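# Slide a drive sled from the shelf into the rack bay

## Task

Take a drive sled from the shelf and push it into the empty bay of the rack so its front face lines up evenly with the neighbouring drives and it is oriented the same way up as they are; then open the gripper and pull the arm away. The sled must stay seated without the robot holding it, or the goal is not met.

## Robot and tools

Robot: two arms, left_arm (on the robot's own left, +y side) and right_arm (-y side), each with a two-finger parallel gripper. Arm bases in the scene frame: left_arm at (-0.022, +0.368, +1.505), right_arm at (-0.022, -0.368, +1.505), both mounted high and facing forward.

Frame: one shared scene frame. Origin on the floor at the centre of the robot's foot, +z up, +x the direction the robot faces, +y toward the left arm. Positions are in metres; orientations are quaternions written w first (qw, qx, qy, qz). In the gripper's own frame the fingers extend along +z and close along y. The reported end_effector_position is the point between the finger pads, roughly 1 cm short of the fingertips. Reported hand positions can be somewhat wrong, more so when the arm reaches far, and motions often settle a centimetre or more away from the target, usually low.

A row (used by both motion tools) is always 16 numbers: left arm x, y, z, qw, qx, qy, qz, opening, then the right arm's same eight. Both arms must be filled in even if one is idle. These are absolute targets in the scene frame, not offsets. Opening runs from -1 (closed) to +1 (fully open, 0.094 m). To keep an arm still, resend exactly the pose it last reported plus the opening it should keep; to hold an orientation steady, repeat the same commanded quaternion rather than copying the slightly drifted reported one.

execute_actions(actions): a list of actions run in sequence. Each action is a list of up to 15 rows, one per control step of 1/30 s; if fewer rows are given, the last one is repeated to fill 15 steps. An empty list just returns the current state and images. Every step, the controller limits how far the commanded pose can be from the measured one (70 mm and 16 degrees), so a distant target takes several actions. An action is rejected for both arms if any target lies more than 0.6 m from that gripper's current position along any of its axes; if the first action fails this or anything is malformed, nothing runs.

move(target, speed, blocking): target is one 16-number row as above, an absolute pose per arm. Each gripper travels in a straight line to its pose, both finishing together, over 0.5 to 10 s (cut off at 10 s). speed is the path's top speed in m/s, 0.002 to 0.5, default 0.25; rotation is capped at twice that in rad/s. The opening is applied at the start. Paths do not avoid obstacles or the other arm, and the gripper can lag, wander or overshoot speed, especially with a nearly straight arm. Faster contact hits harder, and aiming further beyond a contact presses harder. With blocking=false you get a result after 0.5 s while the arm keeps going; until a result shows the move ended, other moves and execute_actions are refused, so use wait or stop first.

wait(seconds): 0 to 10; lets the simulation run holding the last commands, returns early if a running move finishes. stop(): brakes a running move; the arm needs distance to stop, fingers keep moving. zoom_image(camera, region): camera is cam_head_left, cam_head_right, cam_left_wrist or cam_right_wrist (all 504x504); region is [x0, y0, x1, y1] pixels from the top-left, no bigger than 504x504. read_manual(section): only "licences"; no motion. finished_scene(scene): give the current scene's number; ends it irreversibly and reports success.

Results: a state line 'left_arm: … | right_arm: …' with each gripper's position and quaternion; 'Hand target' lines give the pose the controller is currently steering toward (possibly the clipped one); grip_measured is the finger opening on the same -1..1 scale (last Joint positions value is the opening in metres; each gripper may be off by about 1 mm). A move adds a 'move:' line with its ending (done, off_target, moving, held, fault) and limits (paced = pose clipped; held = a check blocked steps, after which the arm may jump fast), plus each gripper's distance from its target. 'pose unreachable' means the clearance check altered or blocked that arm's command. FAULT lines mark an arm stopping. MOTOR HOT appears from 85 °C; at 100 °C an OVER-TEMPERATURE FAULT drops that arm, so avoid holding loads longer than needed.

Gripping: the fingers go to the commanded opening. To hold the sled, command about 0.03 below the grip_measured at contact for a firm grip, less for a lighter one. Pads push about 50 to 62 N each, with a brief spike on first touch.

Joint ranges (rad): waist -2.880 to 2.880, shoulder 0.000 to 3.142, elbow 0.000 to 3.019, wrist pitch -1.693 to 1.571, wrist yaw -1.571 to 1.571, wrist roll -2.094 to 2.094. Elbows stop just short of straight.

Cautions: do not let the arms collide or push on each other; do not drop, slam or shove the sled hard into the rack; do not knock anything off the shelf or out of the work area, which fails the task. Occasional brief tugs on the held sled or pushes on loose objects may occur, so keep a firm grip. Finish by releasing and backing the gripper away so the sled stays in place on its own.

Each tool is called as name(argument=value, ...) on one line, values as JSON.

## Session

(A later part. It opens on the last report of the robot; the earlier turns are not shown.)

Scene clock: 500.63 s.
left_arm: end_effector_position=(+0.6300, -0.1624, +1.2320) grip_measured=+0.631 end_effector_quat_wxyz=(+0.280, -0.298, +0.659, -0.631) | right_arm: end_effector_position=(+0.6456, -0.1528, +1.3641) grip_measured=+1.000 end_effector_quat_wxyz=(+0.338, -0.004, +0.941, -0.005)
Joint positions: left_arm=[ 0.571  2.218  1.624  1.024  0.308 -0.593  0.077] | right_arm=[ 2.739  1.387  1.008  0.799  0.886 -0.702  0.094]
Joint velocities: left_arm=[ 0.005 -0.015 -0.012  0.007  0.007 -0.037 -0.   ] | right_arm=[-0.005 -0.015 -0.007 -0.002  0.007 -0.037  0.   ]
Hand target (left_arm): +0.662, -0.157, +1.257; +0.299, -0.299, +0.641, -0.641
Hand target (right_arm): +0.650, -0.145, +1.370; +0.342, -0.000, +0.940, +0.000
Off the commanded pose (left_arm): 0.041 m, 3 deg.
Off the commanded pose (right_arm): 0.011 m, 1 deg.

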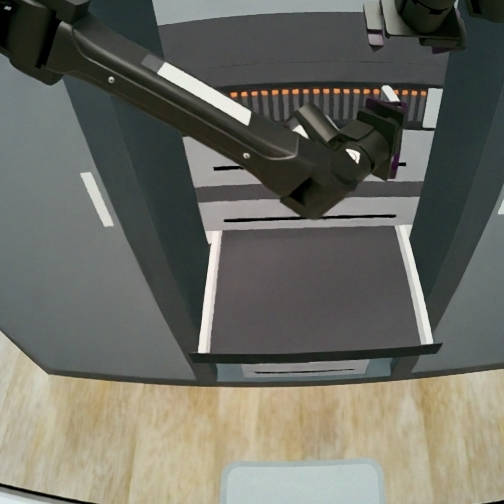

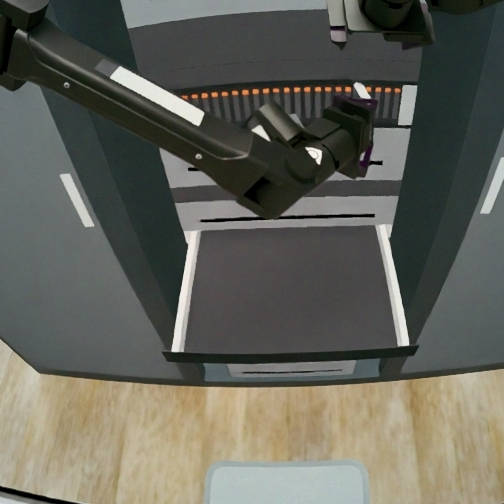

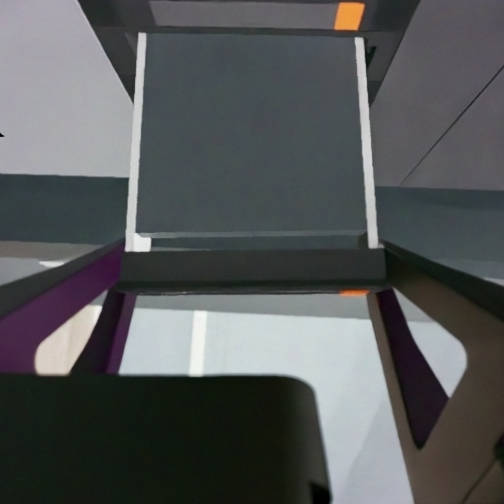

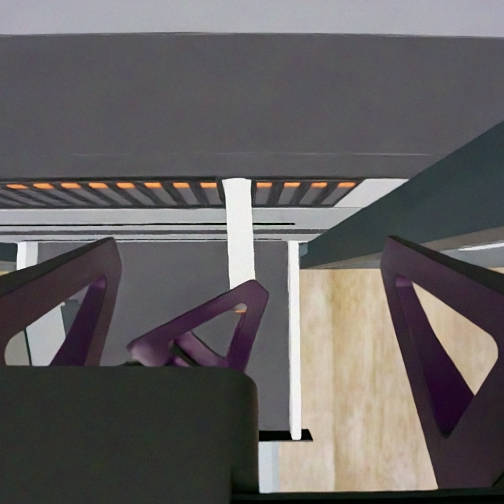

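execute_actions(actions=[[[0.648,-0.153,1.257,0.299,-0.299,0.641,-0.641,0.56,0.65,-0.145,1.37,0.342,0,0.94,0,1]],[[0.645,-0.148,1.258,0.299,-0.299,0.641,-0.641,0.56,0.65,-0.145,1.37,0.342,0,0.94,0,1]],[[0.648,-0.146,1.258,0.299,-0.299,0.641,-0.641,0.56,0.65,-0.145,1.37,0.342,0,0.94,0,1]]])

Scene clock: 507.80 s.
left_arm: end_effector_position=(+0.6290, -0.1575, +1.2338) grip_measured=+0.631 end_effector_quat_wxyz=(+0.279, -0.301, +0.660, -0.629) | right_arm: end_effector_position=(+0.6456, -0.1528, +1.3641) grip_measured=+1.000 end_effector_quat_wxyz=(+0.338, -0.004, +0.941, -0.005)
Joint positions: left_arm=[ 0.571  2.204  1.602  1.031  0.301 -0.596  0.077] | right_arm=[ 2.739  1.387  1.008  0.799  0.886 -0.702  0.094]
Joint velocities: left_arm=[ 0.005  0.005  0.012 -0.012 -0.022 -0.037  0.   ] | right_arm=[-0.005 -0.005  0.002  0.007  0.022 -0.066  0.   ]
Hand target (left_arm): +0.648, -0.147, +1.257; +0.299, -0.299, +0.641, -0.640
Hand target (right_arm): +0.650, -0.145, +1.370; +0.342, -0.000, +0.940, +0.000
Off the commanded pose (left_arm): 0.033 m, 3 deg.
Off the commanded pose (right_arm): 0.011 m, 1 deg.

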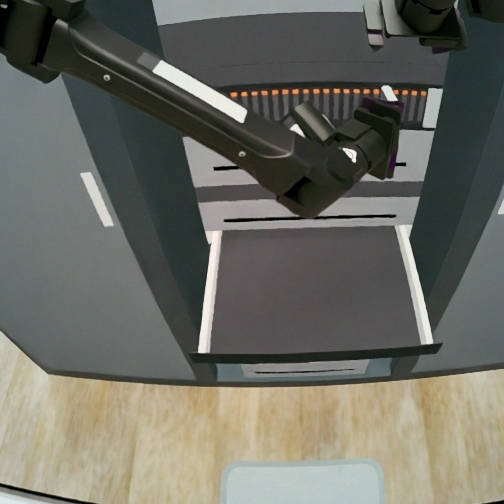

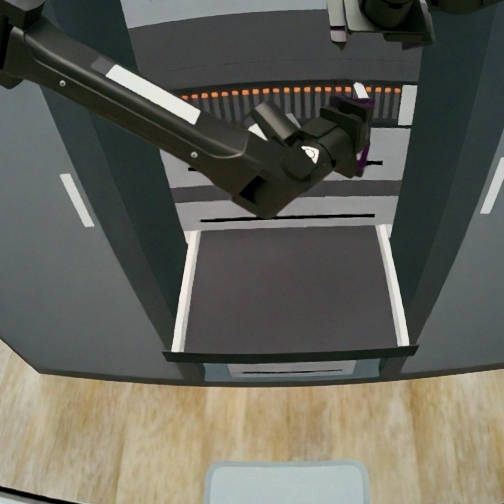

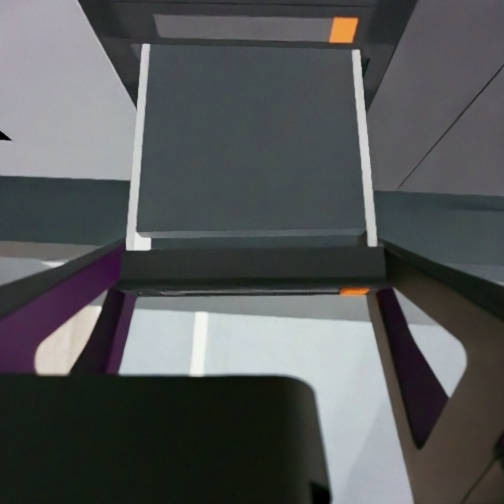

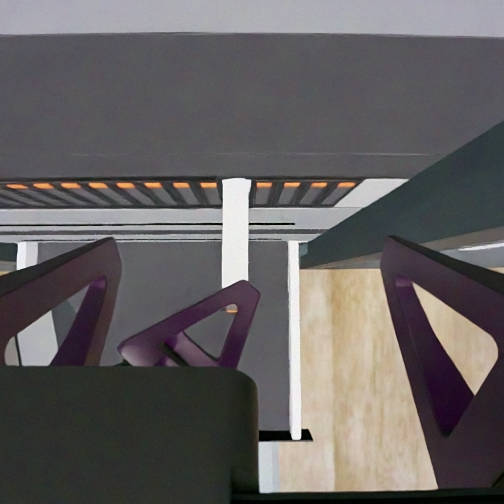

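execute_actions(actions=[[[0.653,-0.147,1.256,0.299,-0.299,0.641,-0.641,0.56,0.65,-0.145,1.37,0.342,0,0.94,0,1]],[[0.659,-0.147,1.255,0.299,-0.299,0.641,-0.641,0.56,0.65,-0.145,1.37,0.342,0,0.94,0,1]],[[0.665,-0.146,1.254,0.299,-0.299,0.641,-0.641,0.56,0.65,-0.145,1.37,0.342,0,0.94,0,1]]])

Scene clock: 516.17 s.
left_arm: end_effector_position=(+0.6295, -0.1595, +1.2337) grip_measured=+0.631 end_effector_quat_wxyz=(+0.275, -0.299, +0.661, -0.632) | right_arm: end_effector_position=(+0.6456, -0.1528, +1.3641) grip_measured=+1.000 end_effector_quat_wxyz=(+0.338, -0.004, +0.941, -0.005)
Joint positions: left_arm=[ 0.571  2.204  1.608  1.017  0.309 -0.597  0.077] | right_arm=[ 2.739  1.387  1.008  0.799  0.886 -0.702  0.094]
Joint velocities: left_arm=[-0.005  0.005  0.002 -0.002 -0.007  0.066 -0.001] | right_arm=[-0.015  0.015  0.002 -0.002 -0.051 -0.022  0.   ]
Hand target (left_arm): +0.664, -0.145, +1.254; +0.299, -0.299, +0.641, -0.640
Hand target (right_arm): +0.650, -0.145, +1.370; +0.342, -0.000, +0.940, +0.000
Off the commanded pose (left_arm): 0.043 m, 4 deg.
Off the commanded pose (right_arm): 0.011 m, 1 deg.

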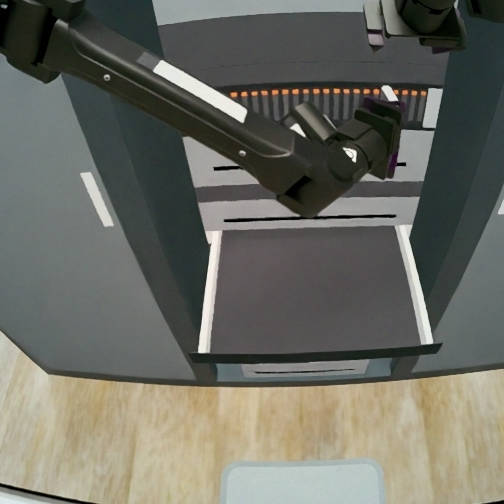

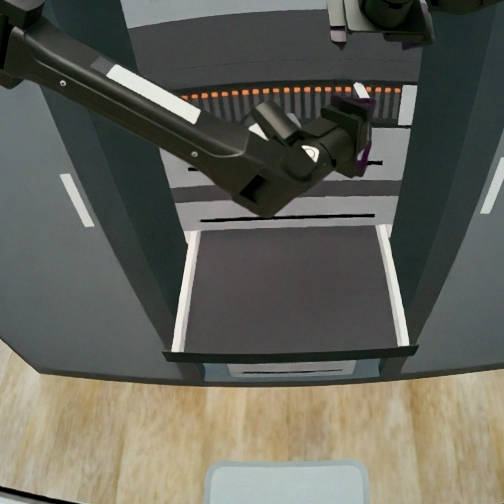

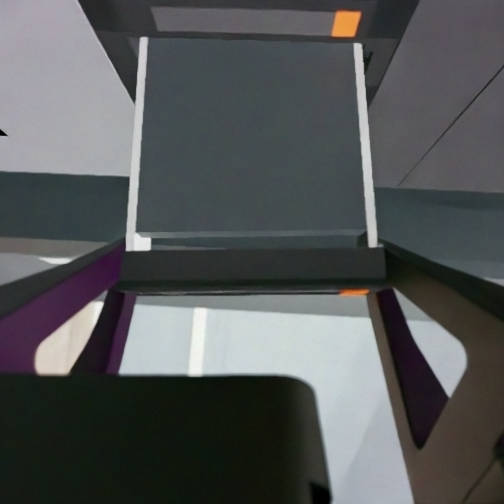

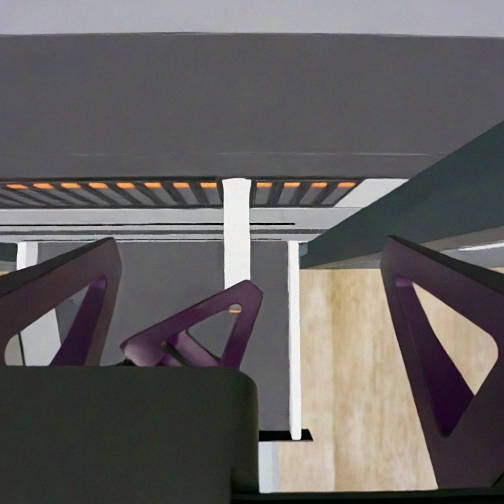

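execute_actions(actions=[[[0.645,-0.150,1.254,0.299,-0.299,0.641,-0.641,0.56,0.65,-0.145,1.37,0.342,0,0.94,0,1]],[[0.640,-0.152,1.254,0.299,-0.299,0.641,-0.641,0.6,0.65,-0.145,1.37,0.342,0,0.94,0,1]],[[0.640,-0.152,1.254,0.299,-0.299,0.641,-0.641,0.65,0.65,-0.145,1.37,0.342,0,0.94,0,1]],[[0.640,-0.152,1.254,0.299,-0.299,0.641,-0.641,0.70,0.65,-0.145,1.37,0.342,0,0.94,0,1]]])

Scene clock: 524.83 s.
left_arm: end_effector_position=(+0.6287, -0.1568, +1.2348) grip_measured=+0.699 end_effector_quat_wxyz=(+0.282, -0.301, +0.658, -0.630) | right_arm: end_effector_position=(+0.6456, -0.1528, +1.3641) grip_measured=+1.000 end_effector_quat_wxyz=(+0.338, -0.004, +0.941, -0.005)
Joint positions: left_arm=[ 0.571  2.204  1.6    1.039  0.305 -0.597  0.08 ] | right_arm=[ 2.739  1.387  1.008  0.799  0.886 -0.702  0.094]
Joint velocities: left_arm=[-0.005 -0.005  0.017 -0.007 -0.007 -0.081 -0.001] | right_arm=[-0.015 -0.005 -0.007 -0.007 -0.095 -0.022  0.   ]
Hand target (left_arm): +0.640, -0.152, +1.254; +0.299, -0.299, +0.641, -0.641
Hand target (right_arm): +0.650, -0.145, +1.370; +0.342, -0.000, +0.940, +0.000
Off the commanded pose (left_arm): 0.023 m, 3 deg.
Off the commanded pose (right_arm): 0.011 m, 1 deg.

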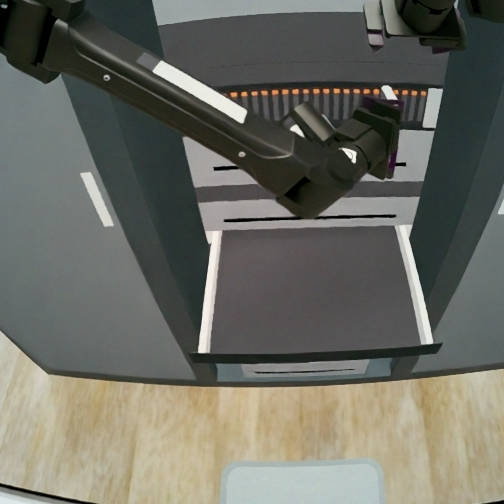

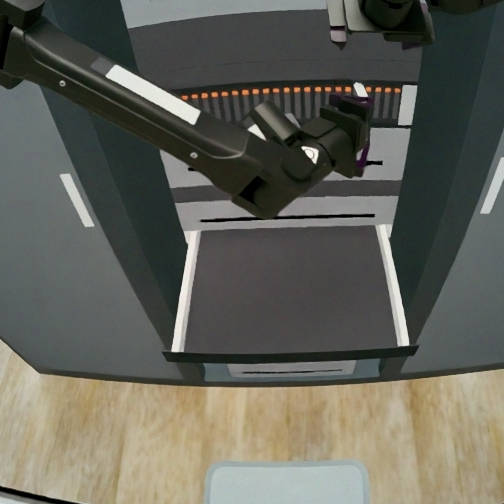

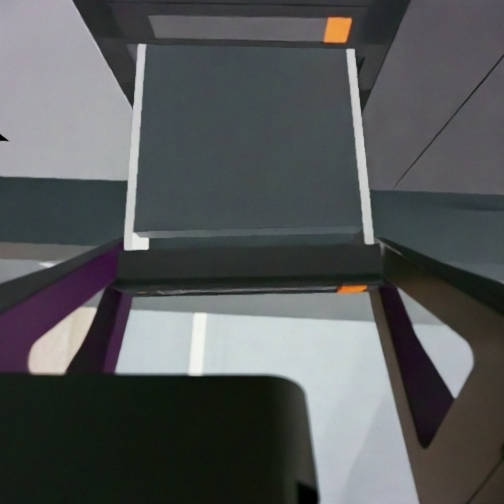

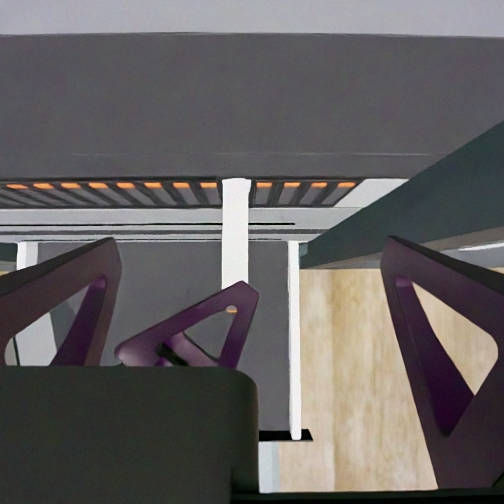

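execute_actions(actions=[[[0.640,-0.152,1.254,0.299,-0.299,0.641,-0.641,0.76,0.65,-0.145,1.37,0.342,0,0.94,0,1]],[[0.640,-0.152,1.254,0.299,-0.299,0.641,-0.641,0.82,0.65,-0.145,1.37,0.342,0,0.94,0,1]],[[0.640,-0.152,1.254,0.299,-0.299,0.641,-0.641,0.9,0.65,-0.145,1.37,0.342,0,0.94,0,1]]])

Scene clock: 531.90 s.
left_arm: end_effector_position=(+0.6291, -0.1561, +1.2377) grip_measured=+0.898 end_effector_quat_wxyz=(+0.285, -0.298, +0.654, -0.634) | right_arm: end_effector_position=(+0.6456, -0.1528, +1.3641) grip_measured=+1.000 end_effector_quat_wxyz=(+0.338, -0.004, +0.941, -0.005)
Joint positions: left_arm=[ 0.571  2.204  1.599  1.05   0.316 -0.597  0.089] | right_arm=[ 2.739  1.387  1.008  0.799  0.886 -0.702  0.094]
Joint velocities: left_arm=[-0.005 -0.015 -0.012  0.002  0.022 -0.022 -0.001] | right_arm=[-0.024 -0.015 -0.017 -0.007 -0.051  0.007  0.   ]
Hand target (left_arm): +0.640, -0.152, +1.254; +0.299, -0.299, +0.641, -0.641
Hand target (right_arm): +0.650, -0.145, +1.370; +0.342, -0.000, +0.940, +0.000
Off the commanded pose (left_arm): 0.020 m, 2 deg.
Off the commanded pose (right_arm): 0.011 m, 1 deg.

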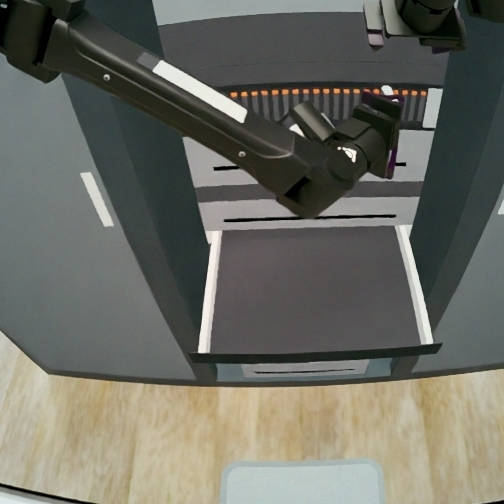

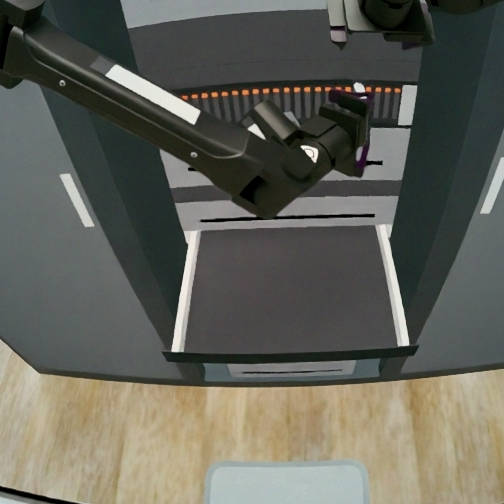

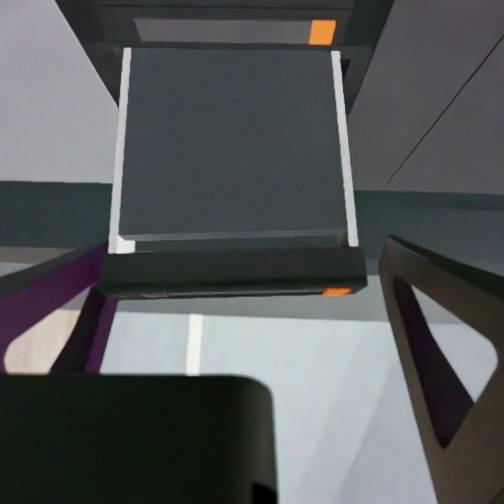

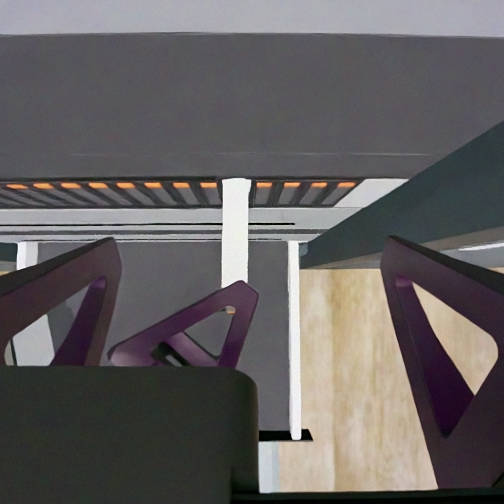

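execute_actions(actions=[[[0.640,-0.152,1.250,0.299,-0.299,0.641,-0.641,1,0.65,-0.145,1.37,0.342,0,0.94,0,1]],[[0.640,-0.152,1.246,0.299,-0.299,0.641,-0.641,1,0.65,-0.145,1.37,0.342,0,0.94,0,1]],[[0.640,-0.152,1.243,0.299,-0.299,0.641,-0.641,1,0.65,-0.145,1.37,0.342,0,0.94,0,1]]])

Scene clock: 542.23 s.
left_arm: end_effector_position=(+0.6292, -0.1564, +1.2393) grip_measured=+1.000 end_effector_quat_wxyz=(+0.285, -0.297, +0.651, -0.638) | right_arm: end_effector_position=(+0.6456, -0.1528, +1.3641) grip_measured=+1.000 end_effector_quat_wxyz=(+0.338, -0.004, +0.941, -0.005)
Joint positions: left_arm=[ 0.571  2.204  1.6    1.052  0.325 -0.599  0.094] | right_arm=[ 2.739  1.387  1.008  0.799  0.886 -0.702  0.094]
Joint velocities: left_arm=[-0.005 -0.005 -0.017  0.002 -0.081  0.022  0.   ] | right_arm=[-0.015 -0.024 -0.017  0.007 -0.007  0.051  0.   ]
Hand target (left_arm): +0.640, -0.152, +1.243; +0.299, -0.299, +0.641, -0.641
Hand target (right_arm): +0.650, -0.145, +1.370; +0.342, -0.000, +0.940, +0.000
Off the commanded pose (left_arm): 0.012 m, 2 deg.
Off the commanded pose (right_arm): 0.011 m, 1 deg.

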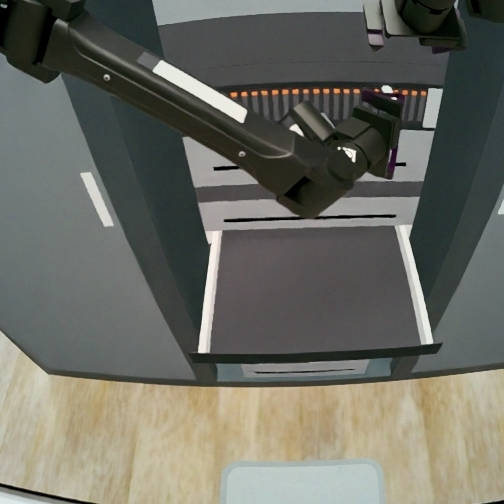

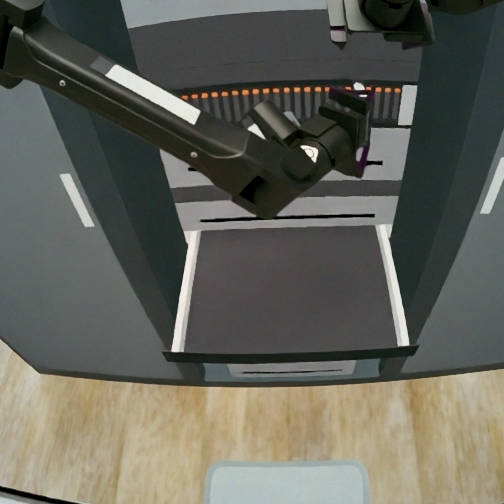

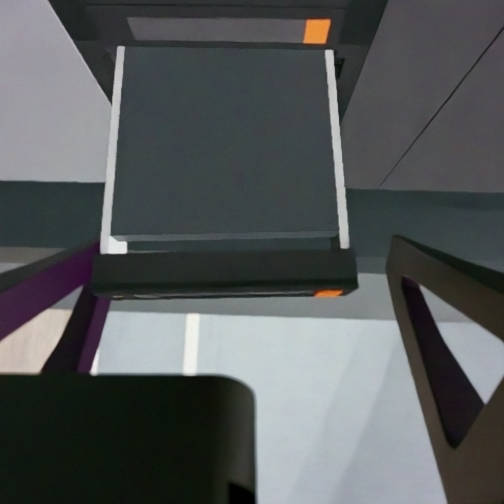

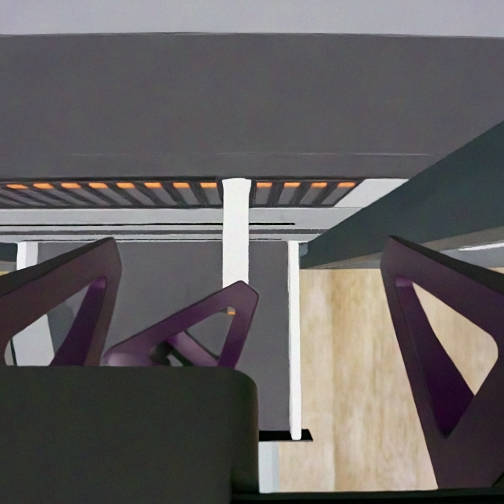

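execute_actions(actions=[[[0.638,-0.150,1.240,0.299,-0.299,0.641,-0.641,1,0.65,-0.145,1.37,0.342,0,0.94,0,1]],[[0.636,-0.149,1.237,0.299,-0.299,0.641,-0.641,1,0.65,-0.145,1.37,0.342,0,0.94,0,1]],[[0.635,-0.148,1.234,0.299,-0.299,0.641,-0.641,1,0.65,-0.145,1.37,0.342,0,0.94,0,1]]])

Scene clock: 549.83 s.
left_arm: end_effector_position=(+0.6288, -0.1563, +1.2406) grip_measured=+1.000 end_effector_quat_wxyz=(+0.285, -0.297, +0.647, -0.641) | right_arm: end_effector_position=(+0.6456, -0.1528, +1.3641) grip_measured=+1.000 end_effector_quat_wxyz=(+0.338, -0.004, +0.941, -0.005)
Joint positions: left_arm=[ 0.572  2.205  1.6    1.06   0.333 -0.605  0.094] | right_arm=[ 2.739  1.387  1.008  0.799  0.886 -0.702  0.094]
Joint velocities: left_arm=[0.005 0.005 0.002 0.002 0.066 0.051 0.   ] | right_arm=[-0.015  0.005 -0.017 -0.007  0.037  0.051  0.   ]
Hand target (left_arm): +0.635, -0.148, +1.234; +0.299, -0.299, +0.641, -0.641
Hand target (right_arm): +0.650, -0.145, +1.370; +0.342, -0.000, +0.940, +0.000
Off the commanded pose (left_arm): 0.012 m, 2 deg.
Off the commanded pose (right_arm): 0.011 m, 1 deg.

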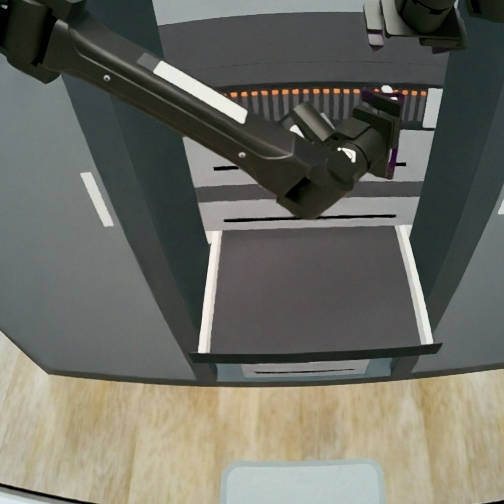

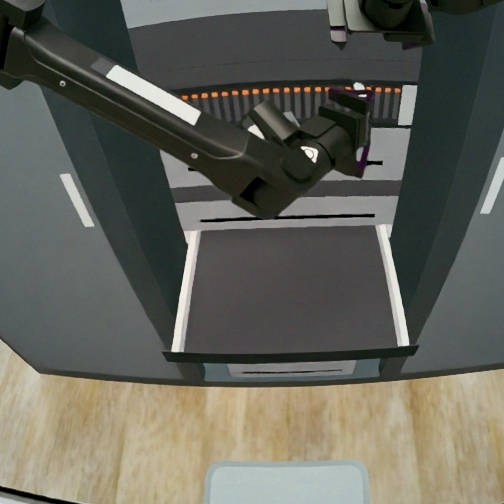

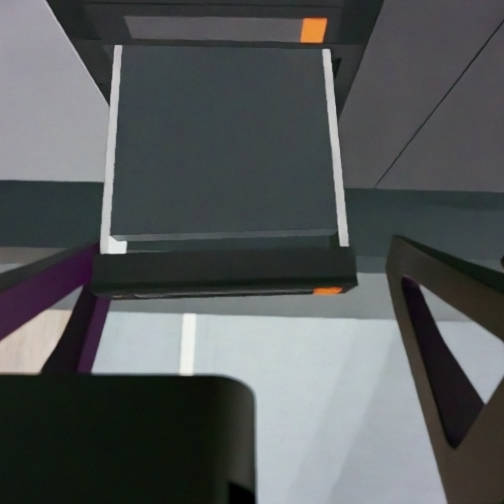

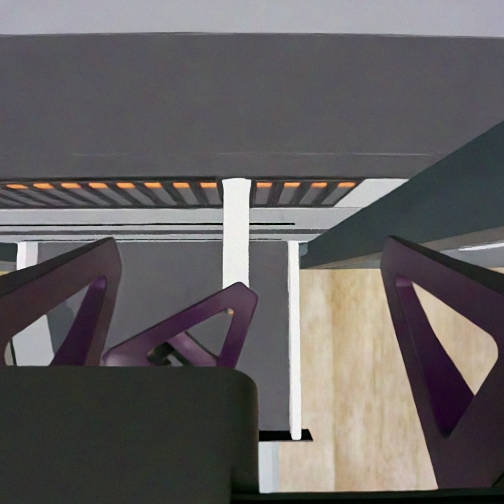

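Waist is starting to move; continue.

execute_actions(actions=[[[0.635,-0.148,1.231,0.299,-0.299,0.641,-0.641,1,0.65,-0.145,1.37,0.342,0,0.94,0,1]],[[0.635,-0.148,1.228,0.299,-0.299,0.641,-0.641,1,0.65,-0.145,1.37,0.342,0,0.94,0,1]],[[0.635,-0.148,1.226,0.299,-0.299,0.641,-0.641,1,0.65,-0.145,1.37,0.342,0,0.94,0,1]]])

Scene clock: 556.27 s.
left_arm: end_effector_position=(+0.6288, -0.1579, +1.2399) grip_measured=+1.000 end_effector_quat_wxyz=(+0.286, -0.295, +0.644, -0.646) | right_arm: end_effector_position=(+0.6456, -0.1528, +1.3641) grip_measured=+1.000 end_effector_quat_wxyz=(+0.338, -0.004, +0.941, -0.005)
Joint positions: left_arm=[ 0.574  2.214  1.61   1.063  0.345 -0.609  0.094] | right_arm=[ 2.739  1.387  1.008  0.799  0.886 -0.702  0.094]
Joint velocities: left_arm=[ 0.005 -0.005  0.002 -0.002 -0.037  0.066  0.   ] | right_arm=[-0.005  0.005 -0.007  0.002  0.007  0.007  0.   ]
Hand target (left_arm): +0.635, -0.148, +1.226; +0.299, -0.299, +0.641, -0.641
Hand target (right_arm): +0.650, -0.145, +1.370; +0.342, -0.000, +0.940, +0.000
Off the commanded pose (left_arm): 0.018 m, 2 deg.
Off the commanded pose (right_arm): 0.011 m, 1 deg.

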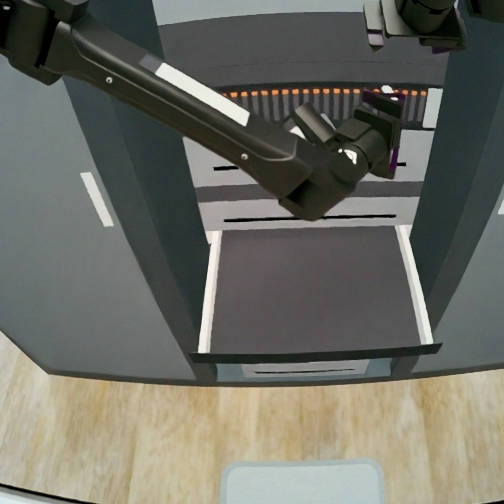

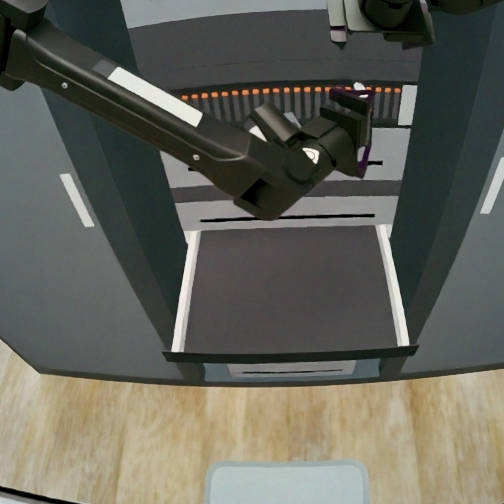

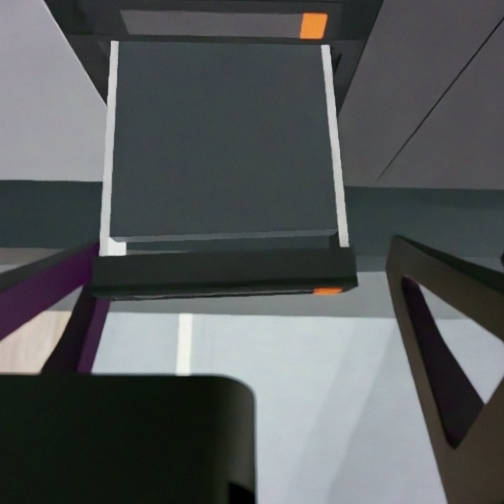

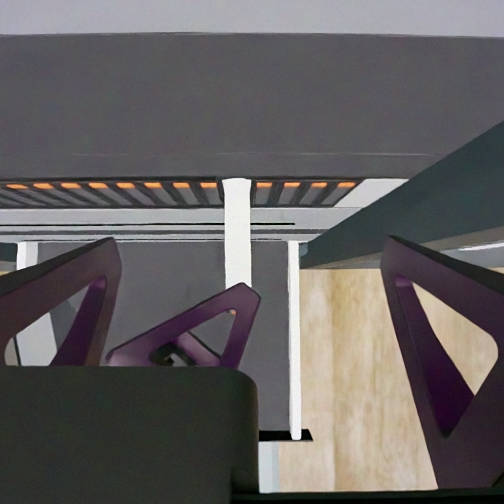

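execute_actions(actions=[[[0.635,-0.146,1.223,0.299,-0.299,0.641,-0.641,1,0.65,-0.145,1.37,0.342,0,0.94,0,1]],[[0.635,-0.144,1.220,0.299,-0.299,0.641,-0.641,1,0.65,-0.145,1.37,0.342,0,0.94,0,1]],[[0.635,-0.143,1.217,0.299,-0.299,0.641,-0.641,1,0.65,-0.145,1.37,0.342,0,0.94,0,1]]])

Scene clock: 561.20 s.
left_arm: end_effector_position=(+0.6335, -0.1533, +1.2374) grip_measured=+1.000 end_effector_quat_wxyz=(+0.290, -0.294, +0.639, -0.648) | right_arm: end_effector_position=(+0.6456, -0.1528, +1.3641) grip_measured=+1.000 end_effector_quat_wxyz=(+0.338, -0.004, +0.941, -0.005)
Joint positions: left_arm=[ 0.583  2.215  1.62   1.069  0.36  -0.616  0.094] | right_arm=[ 2.739  1.387  1.008  0.799  0.886 -0.702  0.094]
Joint velocities: left_arm=[-0.005  0.005 -0.012  0.002 -0.022 -0.022  0.   ] | right_arm=[ 0.005 -0.005 -0.002  0.012  0.022 -0.022  0.   ]
Hand target (left_arm): +0.635, -0.143, +1.217; +0.299, -0.299, +0.641, -0.641
Hand target (right_arm): +0.650, -0.145, +1.370; +0.342, -0.000, +0.940, +0.000
Off the commanded pose (left_arm): 0.023 m, 1 deg.
Off the commanded pose (right_arm): 0.011 m, 1 deg.

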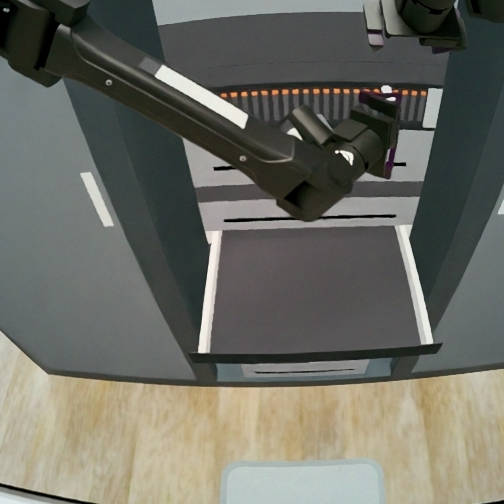

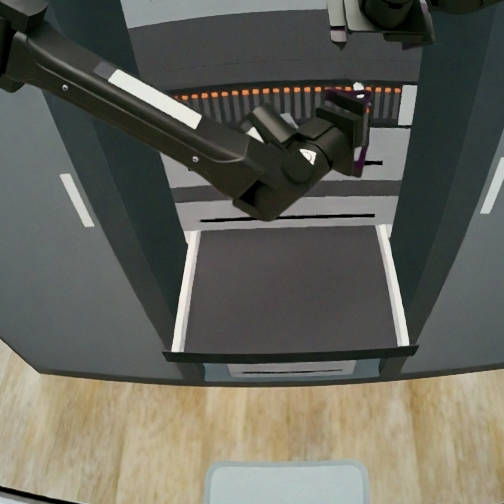

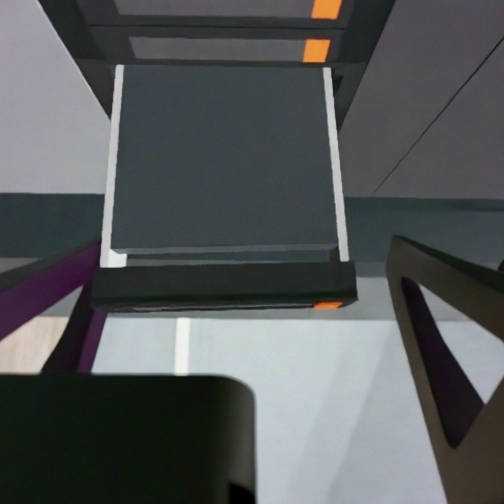

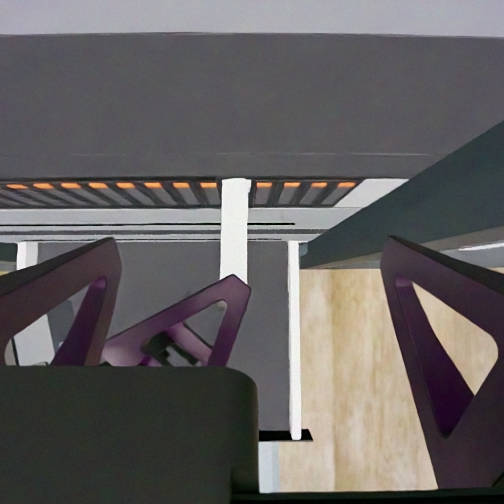

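execute_actions(actions=[[[0.635,-0.146,1.214,0.299,-0.299,0.641,-0.641,1,0.65,-0.145,1.37,0.342,0,0.94,0,1]],[[0.635,-0.147,1.211,0.299,-0.299,0.641,-0.641,1,0.65,-0.145,1.37,0.342,0,0.94,0,1]]])

Scene clock: 570.03 s.
left_arm: end_effector_position=(+0.6359, -0.1562, +1.2334) grip_measured=+1.000 end_effector_quat_wxyz=(+0.294, -0.295, +0.637, -0.649) | right_arm: end_effector_position=(+0.6456, -0.1528, +1.3641) grip_measured=+1.000 end_effector_quat_wxyz=(+0.338, -0.004, +0.941, -0.005)
Joint positions: left_arm=[ 0.585  2.232  1.645  1.069  0.363 -0.617  0.094] | right_arm=[ 2.739  1.387  1.008  0.799  0.886 -0.702  0.094]
Joint velocities: left_arm=[ 0.005 -0.005  0.002 -0.022 -0.037  0.022  0.   ] | right_arm=[ 0.005  0.015  0.007 -0.017 -0.051  0.037  0.   ]
Hand target (left_arm): +0.635, -0.146, +1.211; +0.299, -0.299, +0.641, -0.641
Hand target (right_arm): +0.650, -0.145, +1.370; +0.342, -0.000, +0.940, +0.000
Off the commanded pose (left_arm): 0.024 m, 1 deg.
Off the commanded pose (right_arm): 0.011 m, 1 deg.

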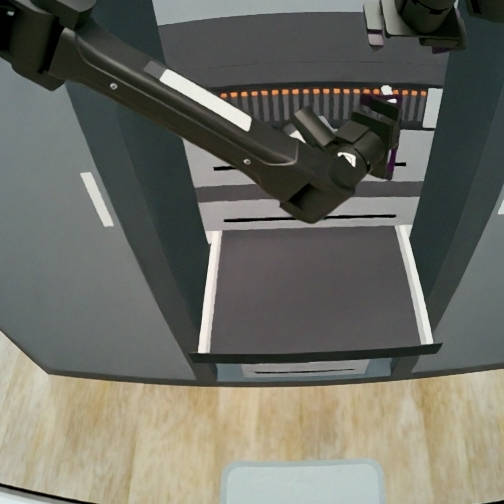

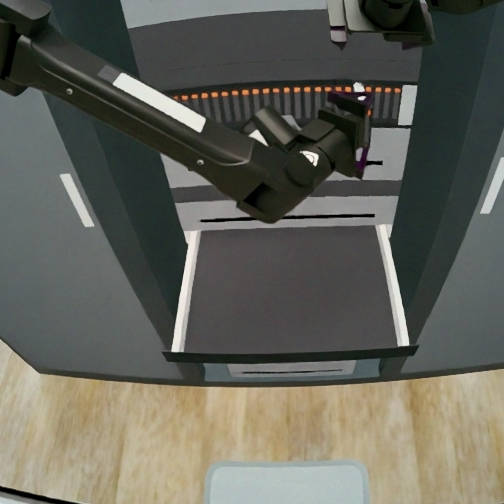

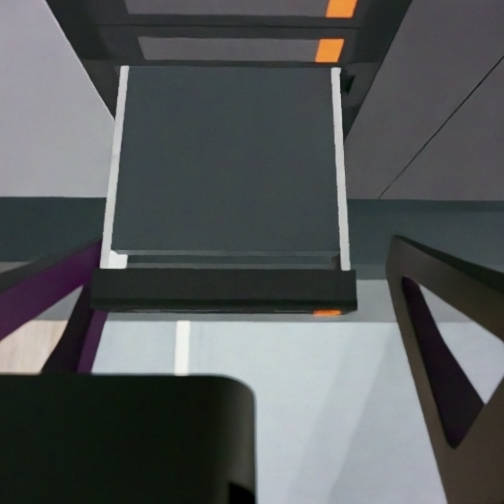

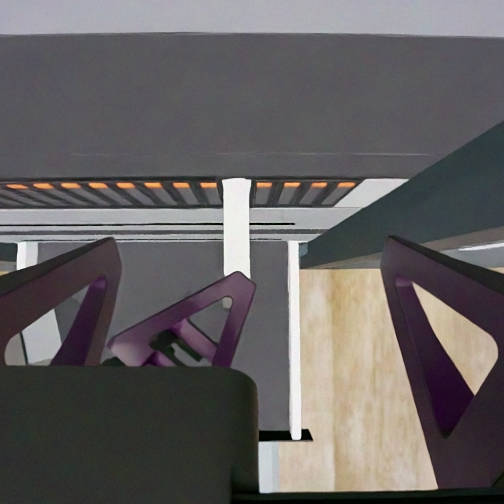

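execute_actions(actions=[[[0.633,-0.146,1.209,0.299,-0.299,0.641,-0.641,0.9,0.65,-0.145,1.37,0.342,0,0.94,0,1]],[[0.633,-0.145,1.207,0.299,-0.299,0.641,-0.641,0.8,0.65,-0.145,1.37,0.342,0,0.94,0,1]],[[0.633,-0.145,1.206,0.299,-0.299,0.641,-0.641,0.75,0.65,-0.145,1.37,0.342,0,0.94,0,1]]])

Scene clock: 580.50 s.
left_arm: end_effector_position=(+0.6341, -0.1542, +1.2282) grip_measured=+0.752 end_effector_quat_wxyz=(+0.293, -0.295, +0.638, -0.648) | right_arm: end_effector_position=(+0.6456, -0.1528, +1.3641) grip_measured=+1.000 end_effector_quat_wxyz=(+0.338, -0.004, +0.941, -0.005)
Joint positions: left_arm=[ 0.592  2.236  1.645  1.073  0.368 -0.62   0.082] | right_arm=[ 2.739  1.387  1.008  0.799  0.886 -0.702  0.094]
Joint velocities: left_arm=[-0.005 -0.005  0.007 -0.012 -0.007 -0.066  0.   ] | right_arm=[ 0.005  0.005  0.002 -0.017 -0.007 -0.11   0.   ]
Hand target (left_arm): +0.633, -0.144, +1.206; +0.299, -0.299, +0.641, -0.641
Hand target (right_arm): +0.650, -0.145, +1.370; +0.342, -0.000, +0.940, +0.000
Off the commanded pose (left_arm): 0.024 m, 1 deg.
Off the commanded pose (right_arm): 0.011 m, 1 deg.

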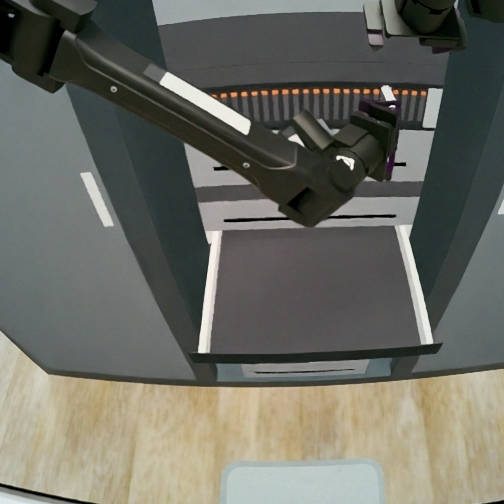

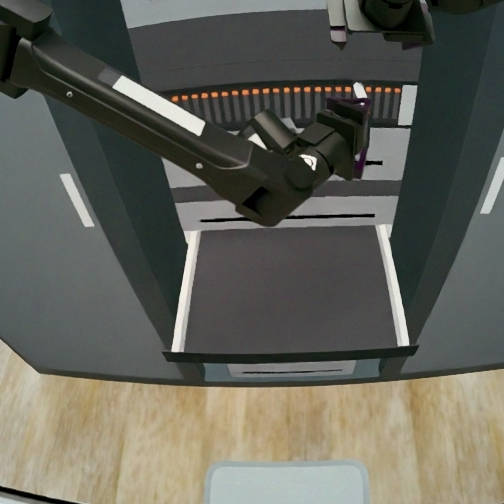

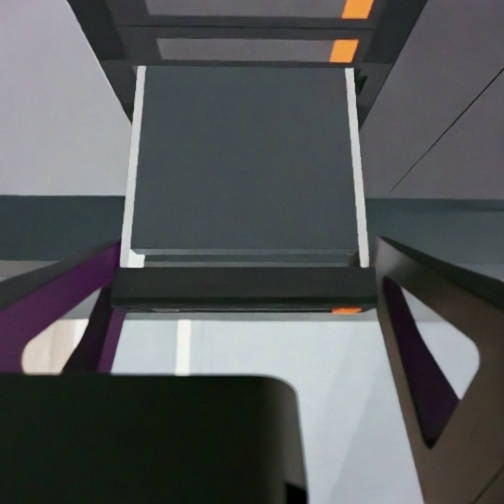

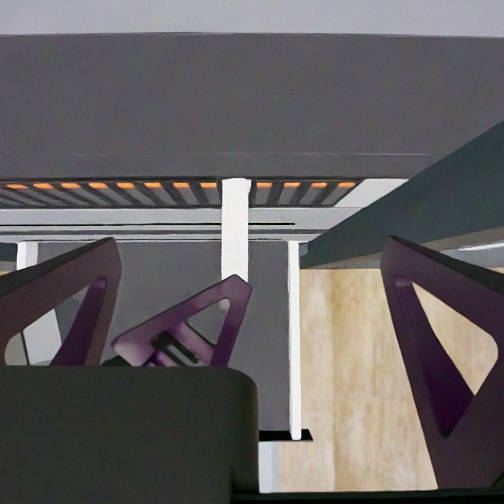

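execute_actions(actions=[[[0.633,-0.145,1.206,0.299,-0.299,0.641,-0.641,0.68,0.65,-0.145,1.37,0.342,0,0.94,0,1]],[[0.633,-0.145,1.206,0.299,-0.299,0.641,-0.641,0.58,0.65,-0.145,1.37,0.342,0,0.94,0,1]],[[0.638,-0.146,1.206,0.299,-0.299,0.641,-0.641,0.58,0.65,-0.145,1.37,0.342,0,0.94,0,1]],[[0.643,-0.146,1.206,0.299,-0.299,0.641,-0.641,0.58,0.65,-0.145,1.37,0.342,0,0.94,0,1]]])

Scene clock: 589.60 s.
left_arm: end_effector_position=(+0.6407, -0.1546, +1.2279) grip_measured=+0.623 end_effector_quat_wxyz=(+0.298, -0.296, +0.635, -0.649) | right_arm: end_effector_position=(+0.6456, -0.1528, +1.3641) grip_measured=+1.000 end_effector_quat_wxyz=(+0.338, -0.004, +0.941, -0.005)
Joint positions: left_arm=[ 0.593  2.243  1.668  1.069  0.369 -0.622  0.076] | right_arm=[ 2.739  1.387  1.008  0.799  0.886 -0.702  0.094]
Joint velocities: left_arm=[ 0.005 -0.015  0.012  0.012 -0.022 -0.051 -0.002] | right_arm=[-0.005  0.005 -0.002  0.007 -0.007 -0.066  0.   ]
Hand target (left_arm): +0.642, -0.146, +1.207; +0.299, -0.299, +0.641, -0.641
Hand target (right_arm): +0.650, -0.145, +1.370; +0.342, -0.000, +0.940, +0.000
Off the commanded pose (left_arm): 0.024 m, 1 deg.
Off the commanded pose (right_arm): 0.011 m, 1 deg.

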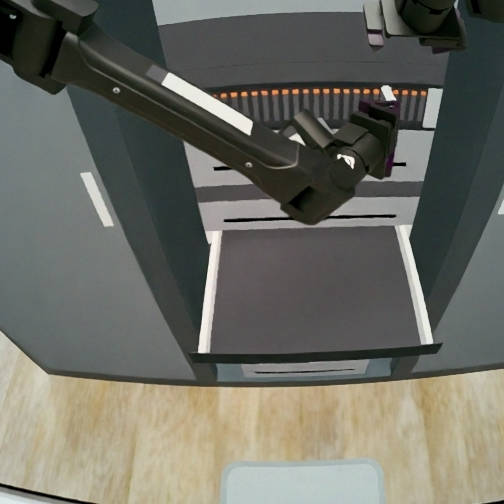

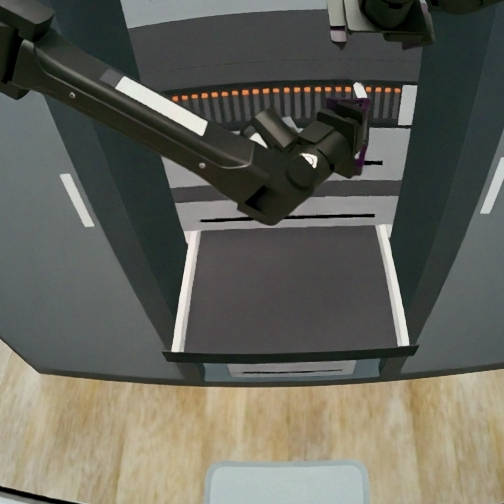

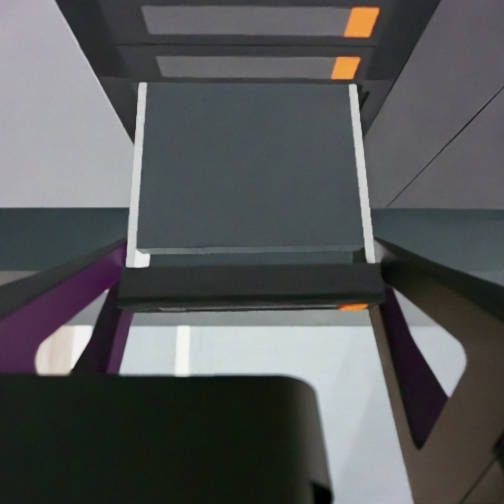

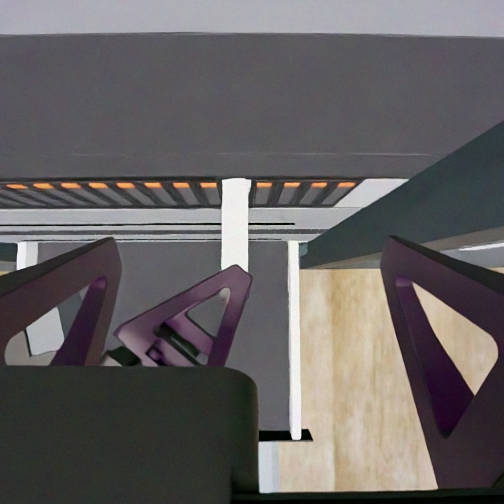

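Moving freely now.

execute_actions(actions=[[[0.649,-0.146,1.207,0.299,-0.299,0.641,-0.641,0.58,0.65,-0.145,1.37,0.342,0,0.94,0,1]],[[0.655,-0.145,1.208,0.299,-0.299,0.641,-0.641,0.58,0.65,-0.145,1.37,0.342,0,0.94,0,1]],[[0.661,-0.144,1.209,0.299,-0.299,0.641,-0.641,0.58,0.65,-0.145,1.37,0.342,0,0.94,0,1]]])

Scene clock: 597.47 s.
left_arm: end_effector_position=(+0.6545, -0.1555, +1.2277) grip_measured=+0.623 end_effector_quat_wxyz=(+0.297, -0.295, +0.635, -0.649) | right_arm: end_effector_position=(+0.6456, -0.1528, +1.3641) grip_measured=+1.000 end_effector_quat_wxyz=(+0.338, -0.004, +0.941, -0.005)
Joint positions: left_arm=[ 0.595  2.243  1.705  1.03   0.372 -0.622  0.076] | right_arm=[ 2.739  1.387  1.008  0.799  0.886 -0.702  0.094]
Joint velocities: left_arm=[ 0.005 -0.015  0.007 -0.007  0.007  0.007 -0.   ] | right_arm=[-0.015 -0.015 -0.007  0.002 -0.022  0.007  0.   ]
Hand target (left_arm): +0.660, -0.144, +1.209; +0.299, -0.299, +0.641, -0.641
Hand target (right_arm): +0.650, -0.145, +1.370; +0.342, -0.000, +0.940, +0.000
Off the commanded pose (left_arm): 0.023 m, 1 deg.
Off the commanded pose (right_arm): 0.011 m, 1 deg.

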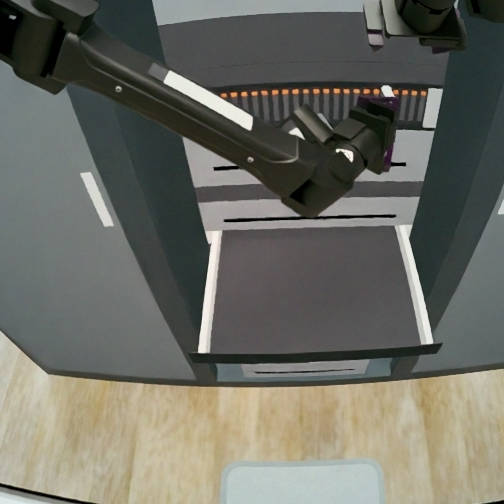

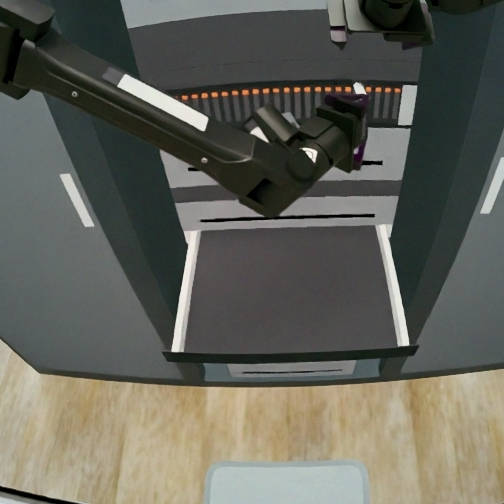

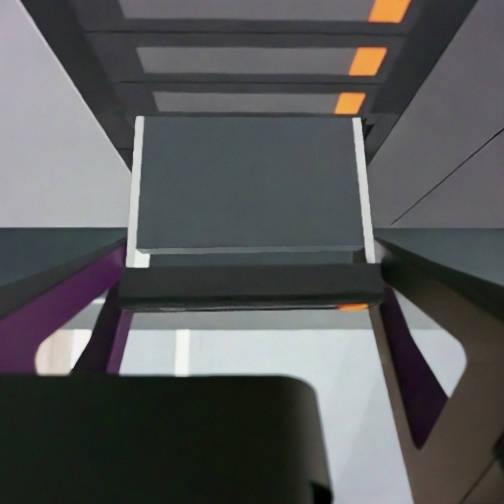

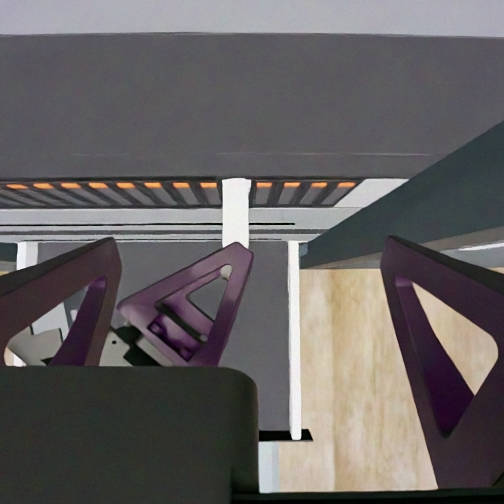

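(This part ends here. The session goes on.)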